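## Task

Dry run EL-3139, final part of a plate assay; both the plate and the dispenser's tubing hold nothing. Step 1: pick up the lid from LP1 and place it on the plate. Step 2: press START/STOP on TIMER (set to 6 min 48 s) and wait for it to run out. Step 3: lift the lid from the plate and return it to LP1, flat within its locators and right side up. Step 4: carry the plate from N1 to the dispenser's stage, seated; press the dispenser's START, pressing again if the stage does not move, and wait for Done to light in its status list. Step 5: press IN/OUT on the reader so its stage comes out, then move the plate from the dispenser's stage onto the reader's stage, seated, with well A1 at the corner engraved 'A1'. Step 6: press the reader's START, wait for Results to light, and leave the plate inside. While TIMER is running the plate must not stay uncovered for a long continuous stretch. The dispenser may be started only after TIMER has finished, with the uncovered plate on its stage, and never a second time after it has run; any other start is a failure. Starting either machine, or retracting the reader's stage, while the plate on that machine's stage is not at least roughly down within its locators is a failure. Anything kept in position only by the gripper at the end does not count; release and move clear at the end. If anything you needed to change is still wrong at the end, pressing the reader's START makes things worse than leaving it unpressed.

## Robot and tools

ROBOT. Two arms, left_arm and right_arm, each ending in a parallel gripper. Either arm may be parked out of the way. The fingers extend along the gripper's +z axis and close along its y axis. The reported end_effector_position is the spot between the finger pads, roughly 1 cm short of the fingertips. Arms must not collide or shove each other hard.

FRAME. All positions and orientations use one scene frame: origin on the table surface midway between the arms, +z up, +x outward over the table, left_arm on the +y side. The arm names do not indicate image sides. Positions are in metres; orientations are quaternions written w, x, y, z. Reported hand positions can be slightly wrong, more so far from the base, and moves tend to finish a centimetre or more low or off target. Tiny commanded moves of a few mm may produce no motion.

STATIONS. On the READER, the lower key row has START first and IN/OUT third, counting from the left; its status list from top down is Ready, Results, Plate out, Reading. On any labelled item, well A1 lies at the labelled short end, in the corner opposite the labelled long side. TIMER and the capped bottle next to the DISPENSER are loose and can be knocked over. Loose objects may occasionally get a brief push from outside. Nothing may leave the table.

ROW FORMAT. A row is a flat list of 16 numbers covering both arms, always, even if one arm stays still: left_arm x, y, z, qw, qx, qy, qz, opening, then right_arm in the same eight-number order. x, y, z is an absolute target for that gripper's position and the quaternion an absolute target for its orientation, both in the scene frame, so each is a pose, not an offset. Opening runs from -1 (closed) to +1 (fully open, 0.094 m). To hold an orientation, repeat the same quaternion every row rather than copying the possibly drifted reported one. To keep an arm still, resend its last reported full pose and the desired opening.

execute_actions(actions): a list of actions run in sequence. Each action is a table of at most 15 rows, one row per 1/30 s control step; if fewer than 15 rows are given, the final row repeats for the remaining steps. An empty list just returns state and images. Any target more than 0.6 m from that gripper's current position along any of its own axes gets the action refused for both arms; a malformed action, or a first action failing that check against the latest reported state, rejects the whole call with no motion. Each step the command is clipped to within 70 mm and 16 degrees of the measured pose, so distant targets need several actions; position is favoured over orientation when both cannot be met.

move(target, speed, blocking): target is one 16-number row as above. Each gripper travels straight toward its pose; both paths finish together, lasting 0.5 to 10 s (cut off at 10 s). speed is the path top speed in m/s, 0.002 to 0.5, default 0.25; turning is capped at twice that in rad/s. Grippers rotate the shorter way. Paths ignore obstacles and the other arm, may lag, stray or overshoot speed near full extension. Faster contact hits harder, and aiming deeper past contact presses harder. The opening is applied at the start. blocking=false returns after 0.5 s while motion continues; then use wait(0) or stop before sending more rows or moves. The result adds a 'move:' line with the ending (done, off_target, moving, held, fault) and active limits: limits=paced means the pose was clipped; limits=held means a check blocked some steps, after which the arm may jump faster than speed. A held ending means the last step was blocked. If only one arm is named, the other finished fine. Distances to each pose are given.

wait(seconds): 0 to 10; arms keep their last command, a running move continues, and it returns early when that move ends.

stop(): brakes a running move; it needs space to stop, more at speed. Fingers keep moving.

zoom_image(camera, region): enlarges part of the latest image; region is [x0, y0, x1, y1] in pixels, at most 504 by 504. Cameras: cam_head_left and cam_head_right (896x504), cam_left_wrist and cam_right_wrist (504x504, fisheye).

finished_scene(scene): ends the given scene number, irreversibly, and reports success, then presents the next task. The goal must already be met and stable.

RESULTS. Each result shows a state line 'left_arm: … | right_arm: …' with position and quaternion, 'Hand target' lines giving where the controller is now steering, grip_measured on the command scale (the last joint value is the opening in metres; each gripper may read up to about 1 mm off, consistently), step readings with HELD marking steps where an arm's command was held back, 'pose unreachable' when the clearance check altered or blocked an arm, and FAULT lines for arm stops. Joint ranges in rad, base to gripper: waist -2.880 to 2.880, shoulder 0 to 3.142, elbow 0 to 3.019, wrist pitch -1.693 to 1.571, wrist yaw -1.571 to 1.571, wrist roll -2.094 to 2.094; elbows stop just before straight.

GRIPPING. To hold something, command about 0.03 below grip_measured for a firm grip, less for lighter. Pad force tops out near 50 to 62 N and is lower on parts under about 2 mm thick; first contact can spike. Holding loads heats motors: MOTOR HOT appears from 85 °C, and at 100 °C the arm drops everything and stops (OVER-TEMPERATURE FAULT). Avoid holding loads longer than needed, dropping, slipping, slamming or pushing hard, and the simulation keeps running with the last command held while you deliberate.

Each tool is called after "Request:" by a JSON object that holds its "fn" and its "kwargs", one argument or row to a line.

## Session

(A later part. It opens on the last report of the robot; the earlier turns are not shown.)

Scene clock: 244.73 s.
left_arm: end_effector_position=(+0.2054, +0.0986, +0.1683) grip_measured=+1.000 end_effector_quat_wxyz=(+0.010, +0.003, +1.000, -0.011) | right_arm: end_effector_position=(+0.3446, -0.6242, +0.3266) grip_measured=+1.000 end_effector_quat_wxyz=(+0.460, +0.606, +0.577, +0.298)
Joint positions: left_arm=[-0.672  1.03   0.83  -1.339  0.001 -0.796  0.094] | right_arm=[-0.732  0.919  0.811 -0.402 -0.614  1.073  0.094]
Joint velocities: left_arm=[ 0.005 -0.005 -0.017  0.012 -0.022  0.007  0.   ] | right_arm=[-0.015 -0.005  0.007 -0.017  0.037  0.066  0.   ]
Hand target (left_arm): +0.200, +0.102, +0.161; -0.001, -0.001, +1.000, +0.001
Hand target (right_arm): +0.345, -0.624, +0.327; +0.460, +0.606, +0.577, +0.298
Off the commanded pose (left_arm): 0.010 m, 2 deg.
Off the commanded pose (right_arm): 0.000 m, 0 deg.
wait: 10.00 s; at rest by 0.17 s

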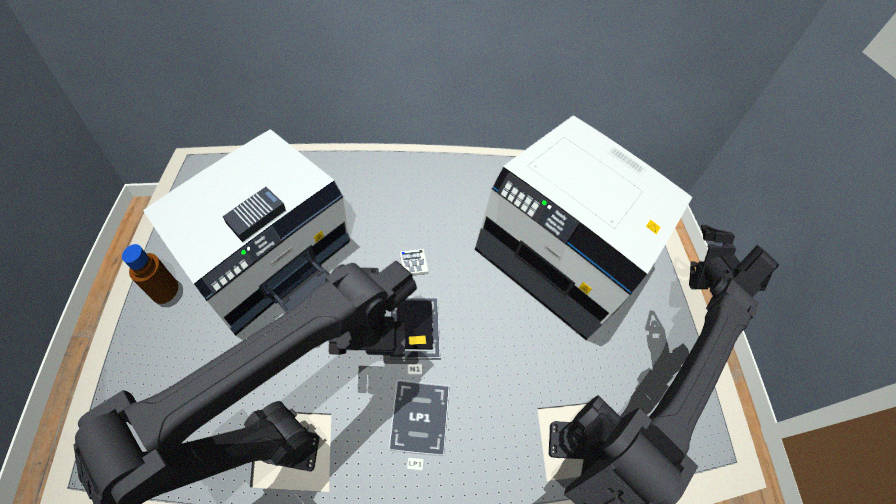

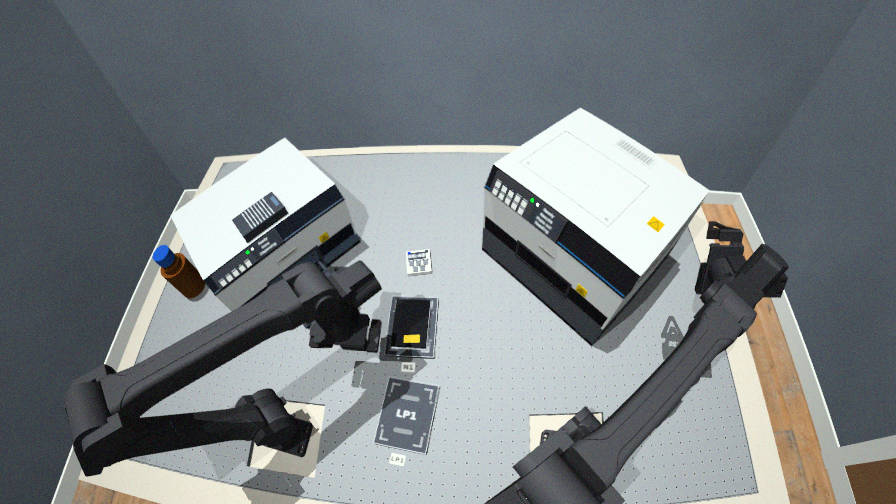

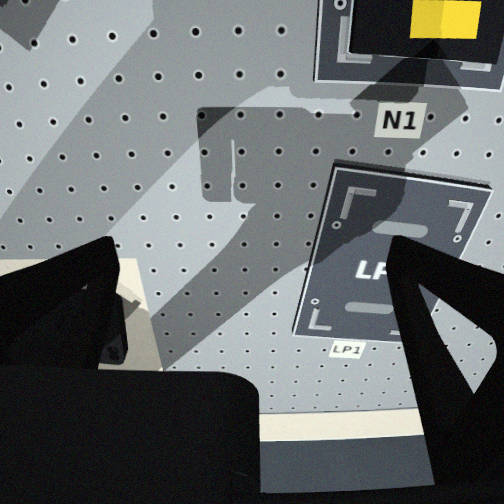

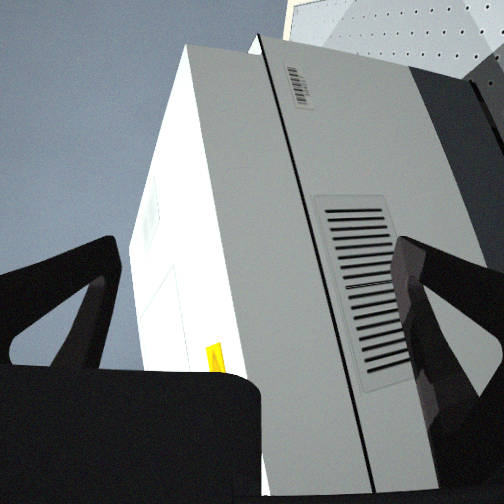

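Request:
{"fn": "wait", "kwargs": {
  "seconds": 10
}}

Request:
{"fn": "wait", "kwargs": {
  "seconds": 10
}}

Request:
{"fn": "wait", "kwargs": {
  "seconds": 10
}}

Request:
{"fn": "wait", "kwargs": {
  "seconds": 10
}}

Request:
{"fn": "wait", "kwargs": {
  "seconds": 10
}}

Request:
{"fn": "wait", "kwargs": {
  "seconds": 10
}}

Scene clock: 256.40 s.
left_arm: end_effector_position=(+0.2054, +0.0986, +0.1683) grip_measured=+1.000 end_effector_quat_wxyz=(+0.010, +0.003, +1.000, -0.011) | right_arm: end_effector_position=(+0.3446, -0.6242, +0.3266) grip_measured=+1.000 end_effector_quat_wxyz=(+0.460, +0.606, +0.577, +0.298)
Joint positions: left_arm=[-0.672  1.03   0.83  -1.339  0.001 -0.796  0.094] | right_arm=[-0.732  0.919  0.811 -0.402 -0.614  1.073  0.094]
Joint velocities: left_arm=[-0.005  0.005  0.012  0.002  0.007  0.022  0.   ] | right_arm=[ 0.005 -0.015 -0.007  0.002  0.022 -0.022  0.   ]
Hand target (left_arm): +0.200, +0.102, +0.161; -0.001, -0.001, +1.000, +0.001
Hand target (right_arm): +0.345, -0.624, +0.327; +0.460, +0.606, +0.577, +0.298
Off the commanded pose (left_arm): 0.010 m, 2 deg.
Off the commanded pose (right_arm): 0.000 m, 0 deg.
wait: 10.00 s; at rest from the start

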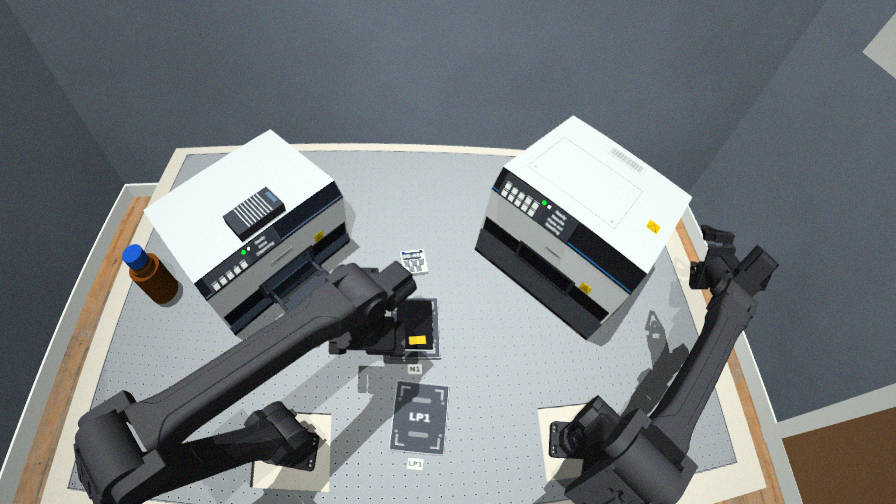

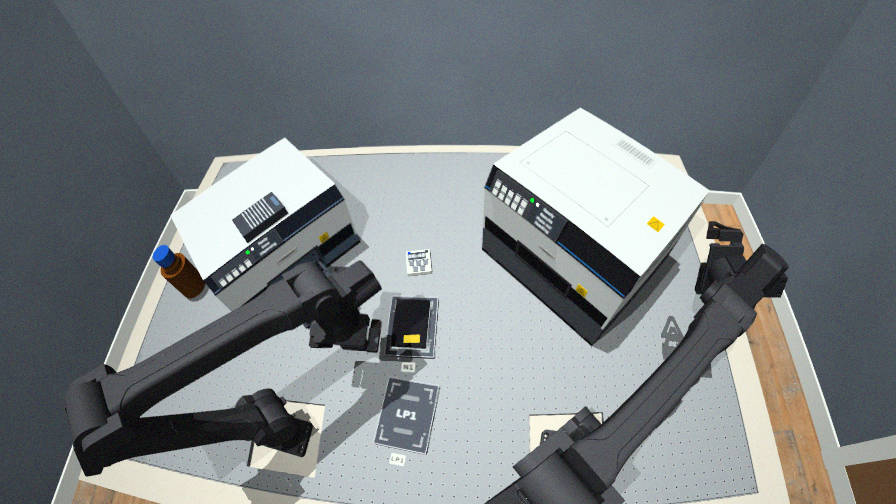

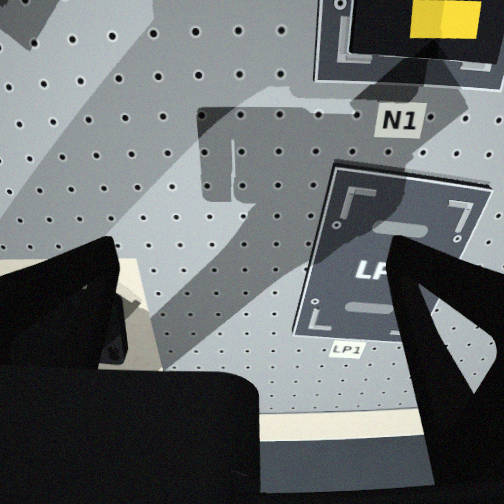

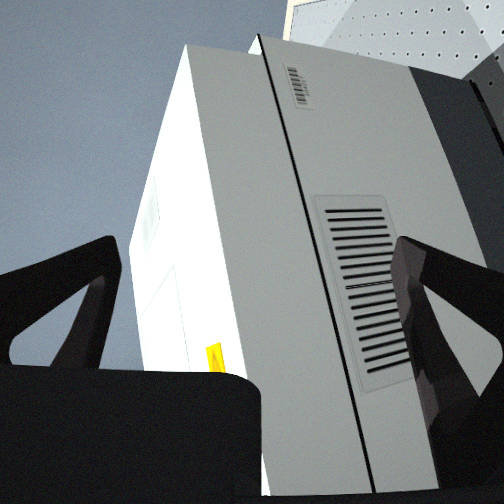

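Scene clock: 266.40 s.
left_arm: end_effector_position=(+0.2054, +0.0986, +0.1683) grip_measured=+1.000 end_effector_quat_wxyz=(+0.010, +0.003, +1.000, -0.011) | right_arm: end_effector_position=(+0.3446, -0.6242, +0.3266) grip_measured=+1.000 end_effector_quat_wxyz=(+0.460, +0.606, +0.577, +0.298)
Joint positions: left_arm=[-0.672  1.03   0.83  -1.339  0.001 -0.796  0.094] | right_arm=[-0.732  0.919  0.811 -0.402 -0.614  1.073  0.094]
Joint velocities: left_arm=[-0.005  0.005  0.002  0.002 -0.037 -0.007  0.   ] | right_arm=[-0.005 -0.005 -0.012 -0.012  0.007 -0.022  0.   ]
Hand target (left_arm): +0.200, +0.102, +0.161; -0.001, -0.001, +1.000, +0.001
Hand target (right_arm): +0.345, -0.624, +0.327; +0.460, +0.606, +0.577, +0.298
Off the commanded pose (left_arm): 0.010 m, 2 deg.
Off the commanded pose (right_arm): 0.000 m, 0 deg.
wait: 10.00 s; at rest by 0.17 s

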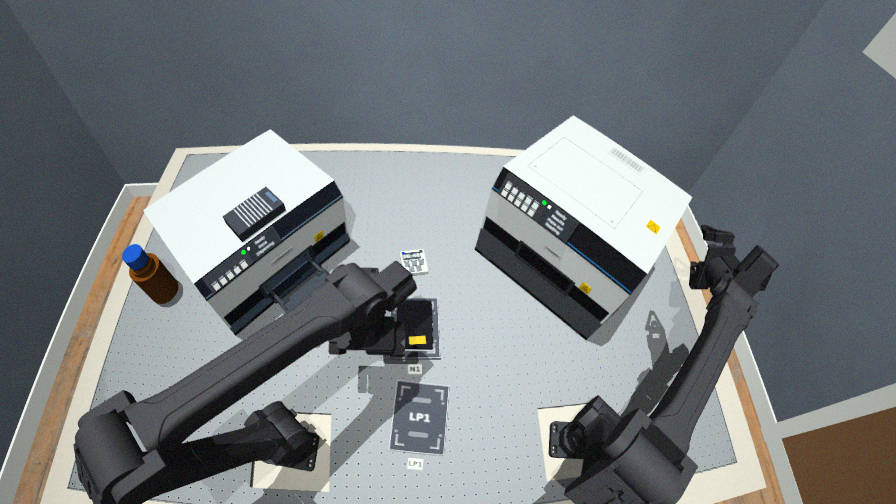

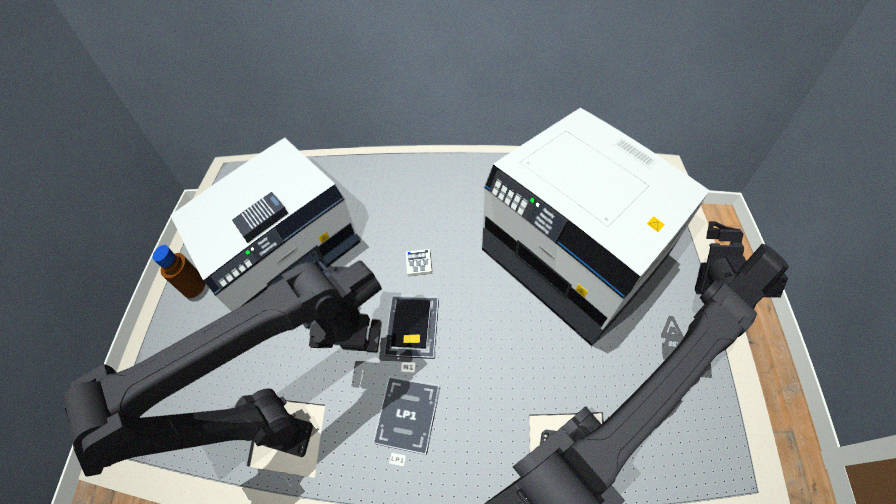

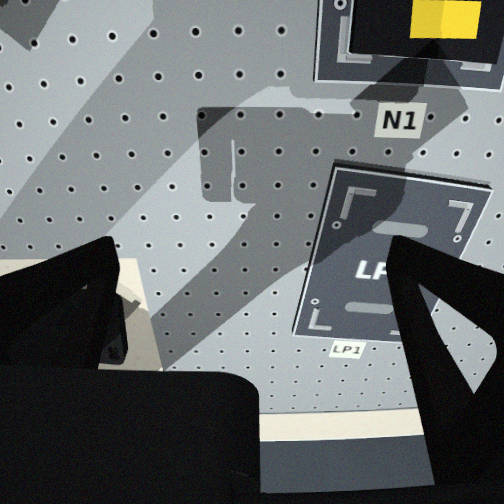

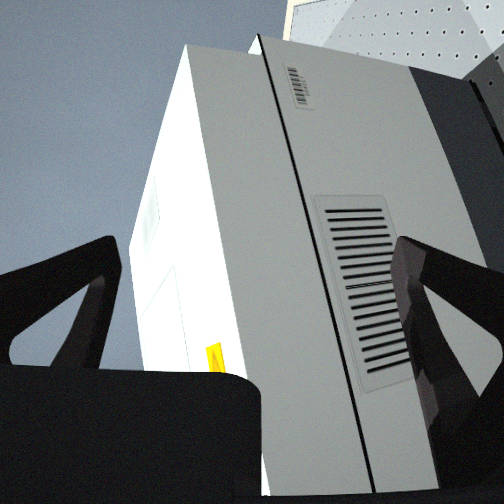

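Scene clock: 276.40 s.
left_arm: end_effector_position=(+0.2054, +0.0986, +0.1683) grip_measured=+1.000 end_effector_quat_wxyz=(+0.010, +0.003, +1.000, -0.011) | right_arm: end_effector_position=(+0.3446, -0.6242, +0.3266) grip_measured=+1.000 end_effector_quat_wxyz=(+0.460, +0.606, +0.577, +0.298)
Joint positions: left_arm=[-0.672  1.03   0.83  -1.339  0.001 -0.796  0.094] | right_arm=[-0.732  0.919  0.811 -0.402 -0.614  1.073  0.094]
Joint velocities: left_arm=[-0.005 -0.005  0.017  0.027 -0.051 -0.022  0.   ] | right_arm=[-0.005 -0.024 -0.007 -0.002 -0.051 -0.095  0.   ]
Hand target (left_arm): +0.200, +0.102, +0.161; -0.001, -0.001, +1.000, +0.001
Hand target (right_arm): +0.345, -0.624, +0.327; +0.460, +0.606, +0.577, +0.298
Off the commanded pose (left_arm): 0.010 m, 2 deg.
Off the commanded pose (right_arm): 0.000 m, 0 deg.
wait: 10.00 s; at rest by 0.17 s

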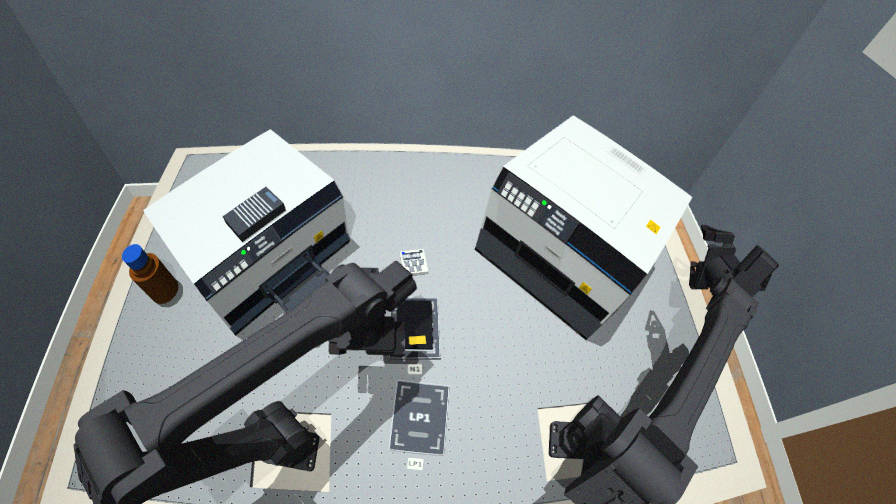

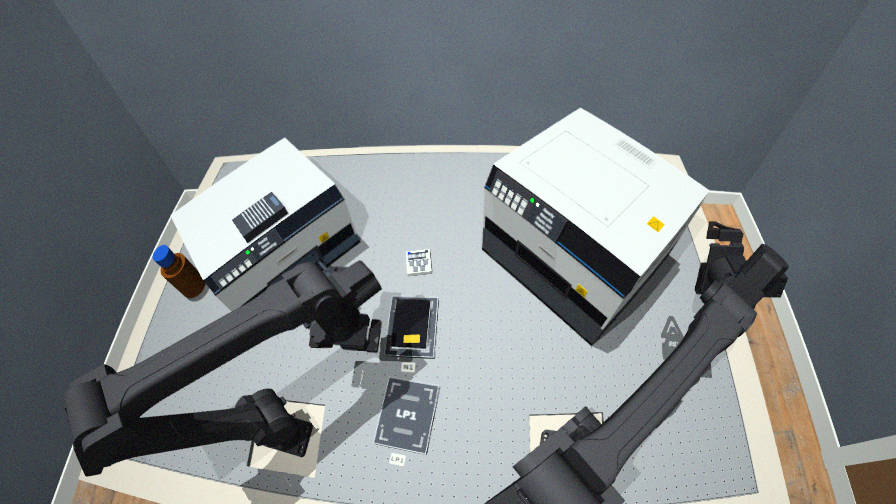

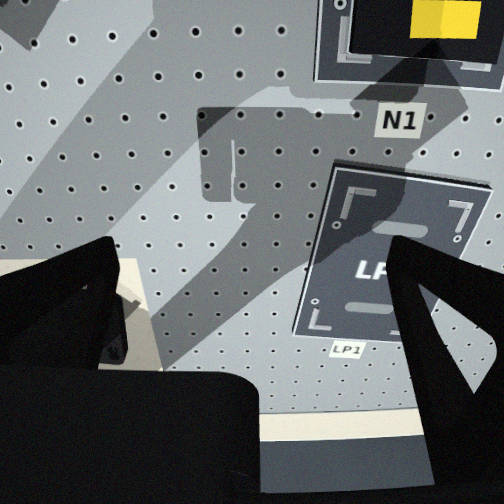

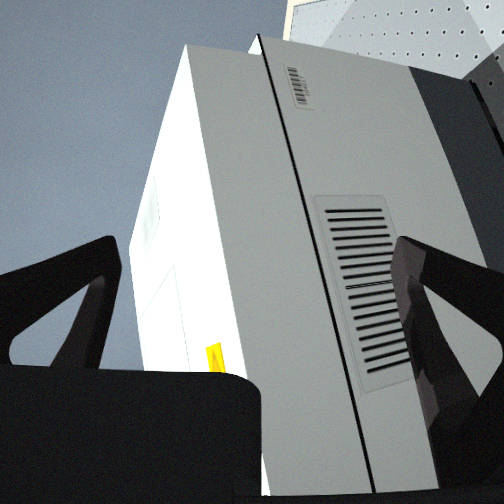

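Scene clock: 286.40 s.
left_arm: end_effector_position=(+0.2054, +0.0986, +0.1683) grip_measured=+1.000 end_effector_quat_wxyz=(+0.010, +0.003, +1.000, -0.011) | right_arm: end_effector_position=(+0.3446, -0.6242, +0.3266) grip_measured=+1.000 end_effector_quat_wxyz=(+0.460, +0.606, +0.577, +0.298)
Joint positions: left_arm=[-0.672  1.03   0.83  -1.339  0.001 -0.796  0.094] | right_arm=[-0.732  0.919  0.811 -0.402 -0.614  1.073  0.094]
Joint velocities: left_arm=[-0.015  0.005 -0.007 -0.002  0.037  0.051  0.   ] | right_arm=[-0.015  0.005  0.007 -0.007 -0.007  0.007  0.   ]
Hand target (left_arm): +0.200, +0.102, +0.161; -0.001, -0.001, +1.000, +0.001
Hand target (right_arm): +0.345, -0.624, +0.327; +0.460, +0.606, +0.577, +0.298
Off the commanded pose (left_arm): 0.010 m, 2 deg.
Off the commanded pose (right_arm): 0.000 m, 0 deg.
wait: 10.00 s; at rest by 0.17 s

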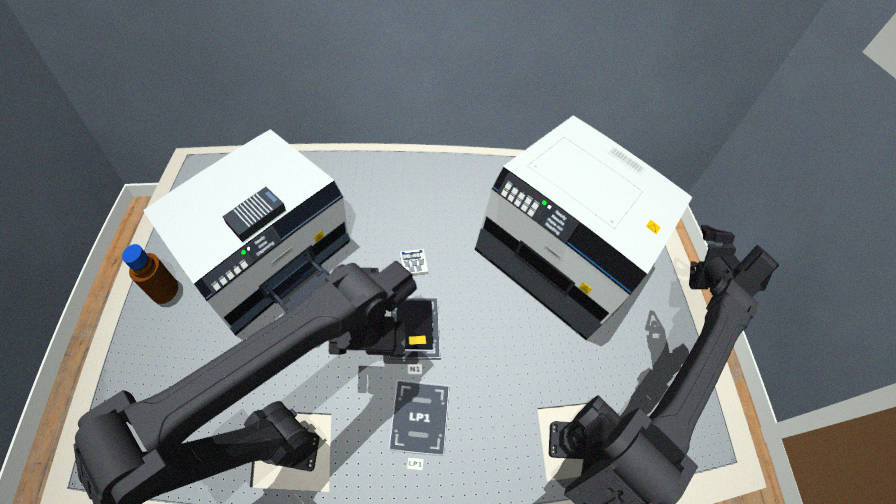

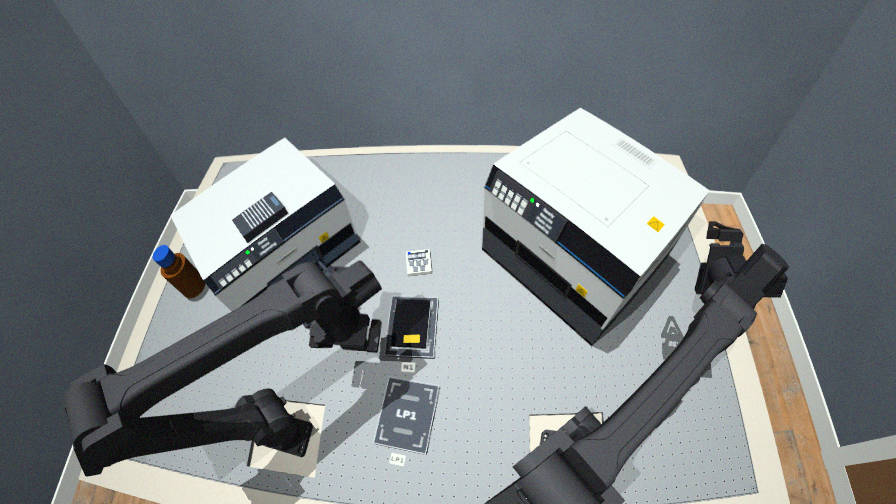

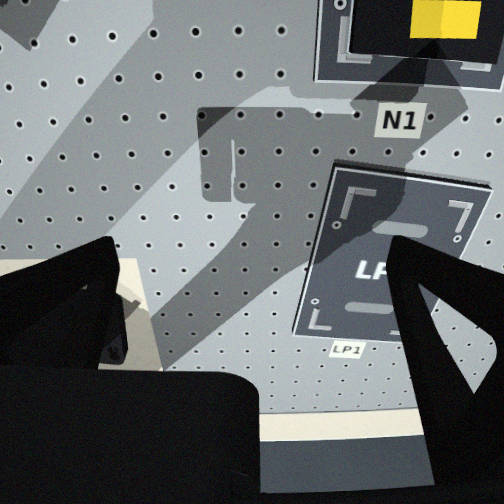

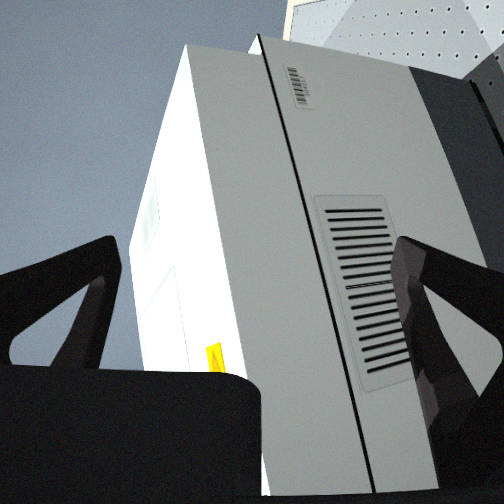

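Scene clock: 296.40 s.
left_arm: end_effector_position=(+0.2054, +0.0986, +0.1683) grip_measured=+1.000 end_effector_quat_wxyz=(+0.010, +0.003, +1.000, -0.011) | right_arm: end_effector_position=(+0.3446, -0.6242, +0.3266) grip_measured=+1.000 end_effector_quat_wxyz=(+0.460, +0.606, +0.577, +0.298)
Joint positions: left_arm=[-0.672  1.03   0.83  -1.339  0.001 -0.796  0.094] | right_arm=[-0.732  0.919  0.811 -0.402 -0.614  1.073  0.094]
Joint velocities: left_arm=[ 0.005 -0.005 -0.007 -0.007 -0.022 -0.022  0.   ] | right_arm=[ 0.005  0.005  0.012  0.007 -0.066  0.037  0.   ]
Hand target (left_arm): +0.200, +0.102, +0.161; -0.001, -0.001, +1.000, +0.001
Hand target (right_arm): +0.345, -0.624, +0.327; +0.460, +0.606, +0.577, +0.298
Off the commanded pose (left_arm): 0.010 m, 2 deg.
Off the commanded pose (right_arm): 0.000 m, 0 deg.
wait: 10.00 s; at rest by 0.17 s

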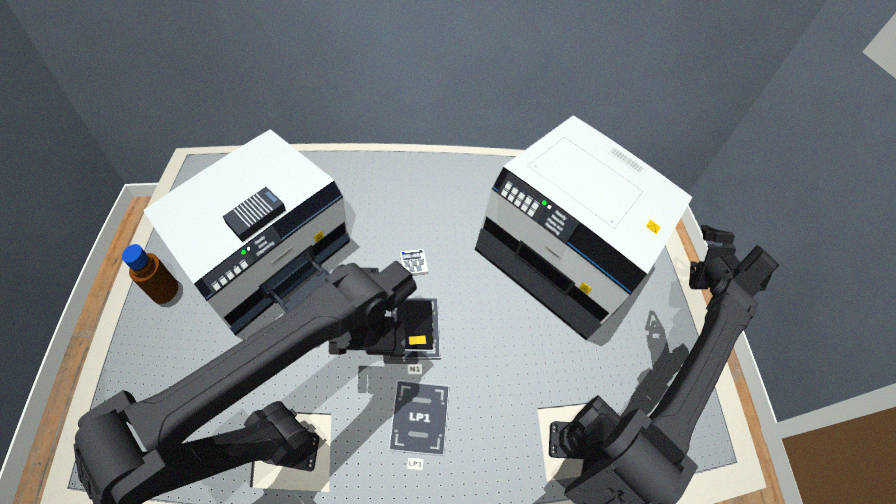

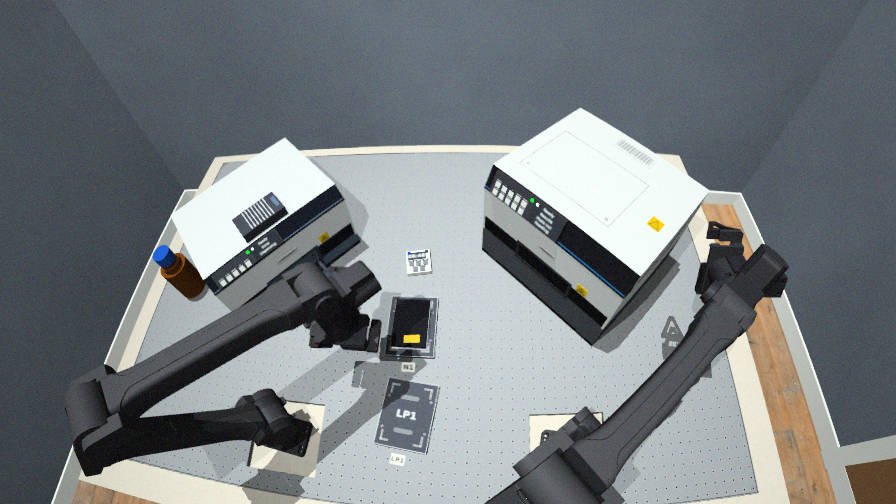

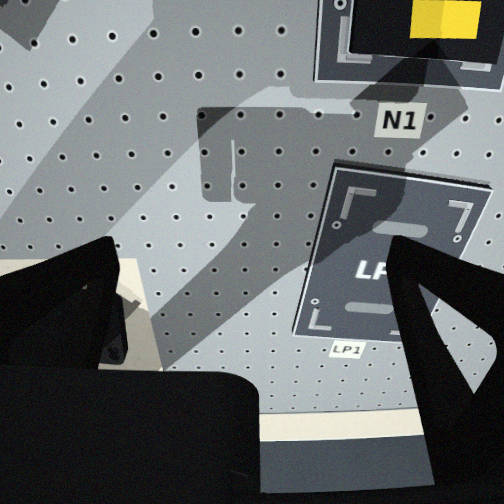

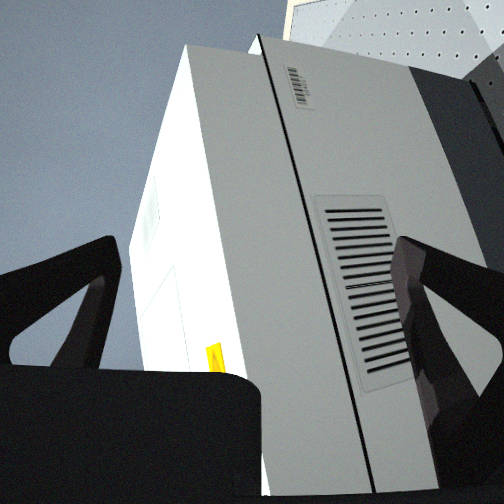

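Scene clock: 306.40 s.
left_arm: end_effector_position=(+0.2054, +0.0986, +0.1683) grip_measured=+1.000 end_effector_quat_wxyz=(+0.010, +0.003, +1.000, -0.011) | right_arm: end_effector_position=(+0.3446, -0.6242, +0.3266) grip_measured=+1.000 end_effector_quat_wxyz=(+0.460, +0.606, +0.577, +0.298)
Joint positions: left_arm=[-0.672  1.03   0.83  -1.339  0.001 -0.796  0.094] | right_arm=[-0.732  0.919  0.811 -0.402 -0.614  1.073  0.094]
Joint velocities: left_arm=[ 0.005 -0.005 -0.012 -0.002 -0.007  0.022  0.   ] | right_arm=[-0.015  0.005  0.002 -0.007 -0.037 -0.066  0.   ]
Hand target (left_arm): +0.200, +0.102, +0.161; -0.001, -0.001, +1.000, +0.001
Hand target (right_arm): +0.345, -0.624, +0.327; +0.460, +0.606, +0.577, +0.298
Off the commanded pose (left_arm): 0.010 m, 2 deg.
Off the commanded pose (right_arm): 0.000 m, 0 deg.
wait: 10.00 s; at rest by 0.17 s

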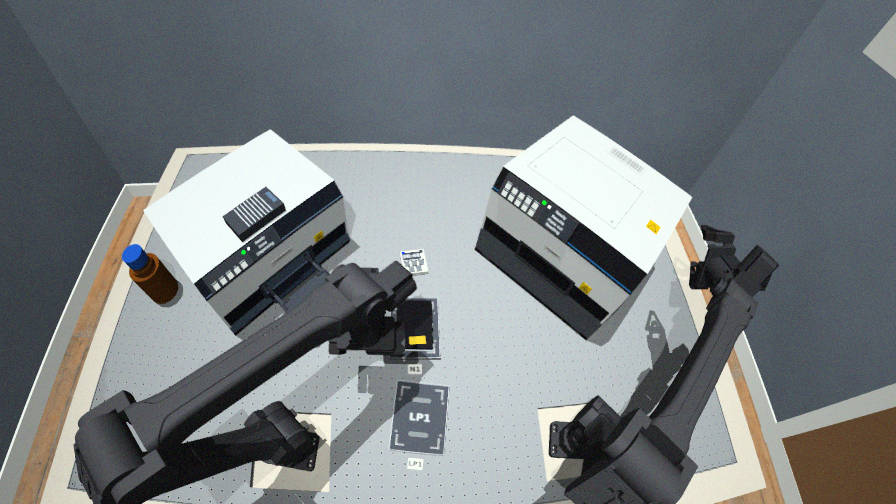

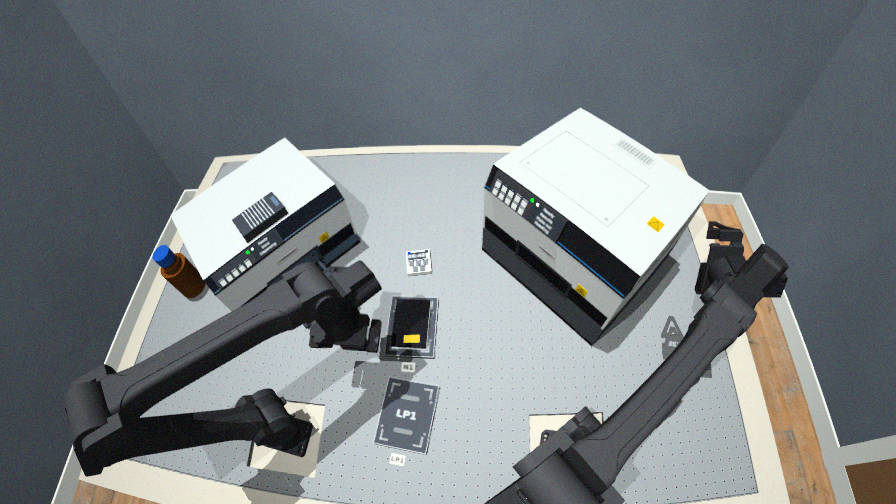

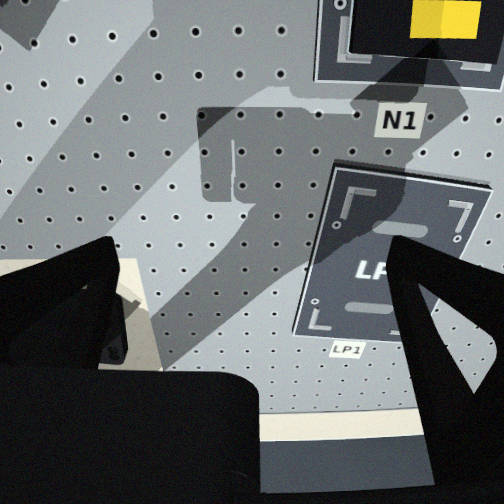

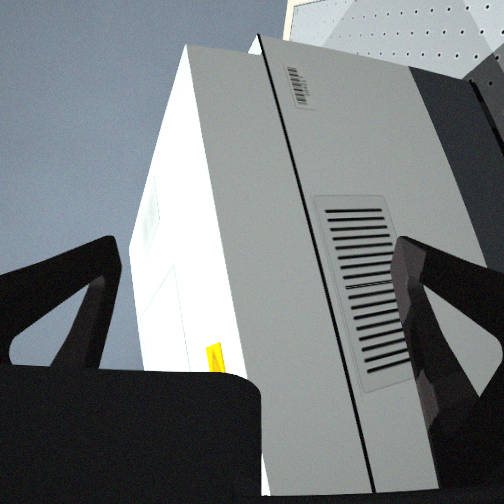

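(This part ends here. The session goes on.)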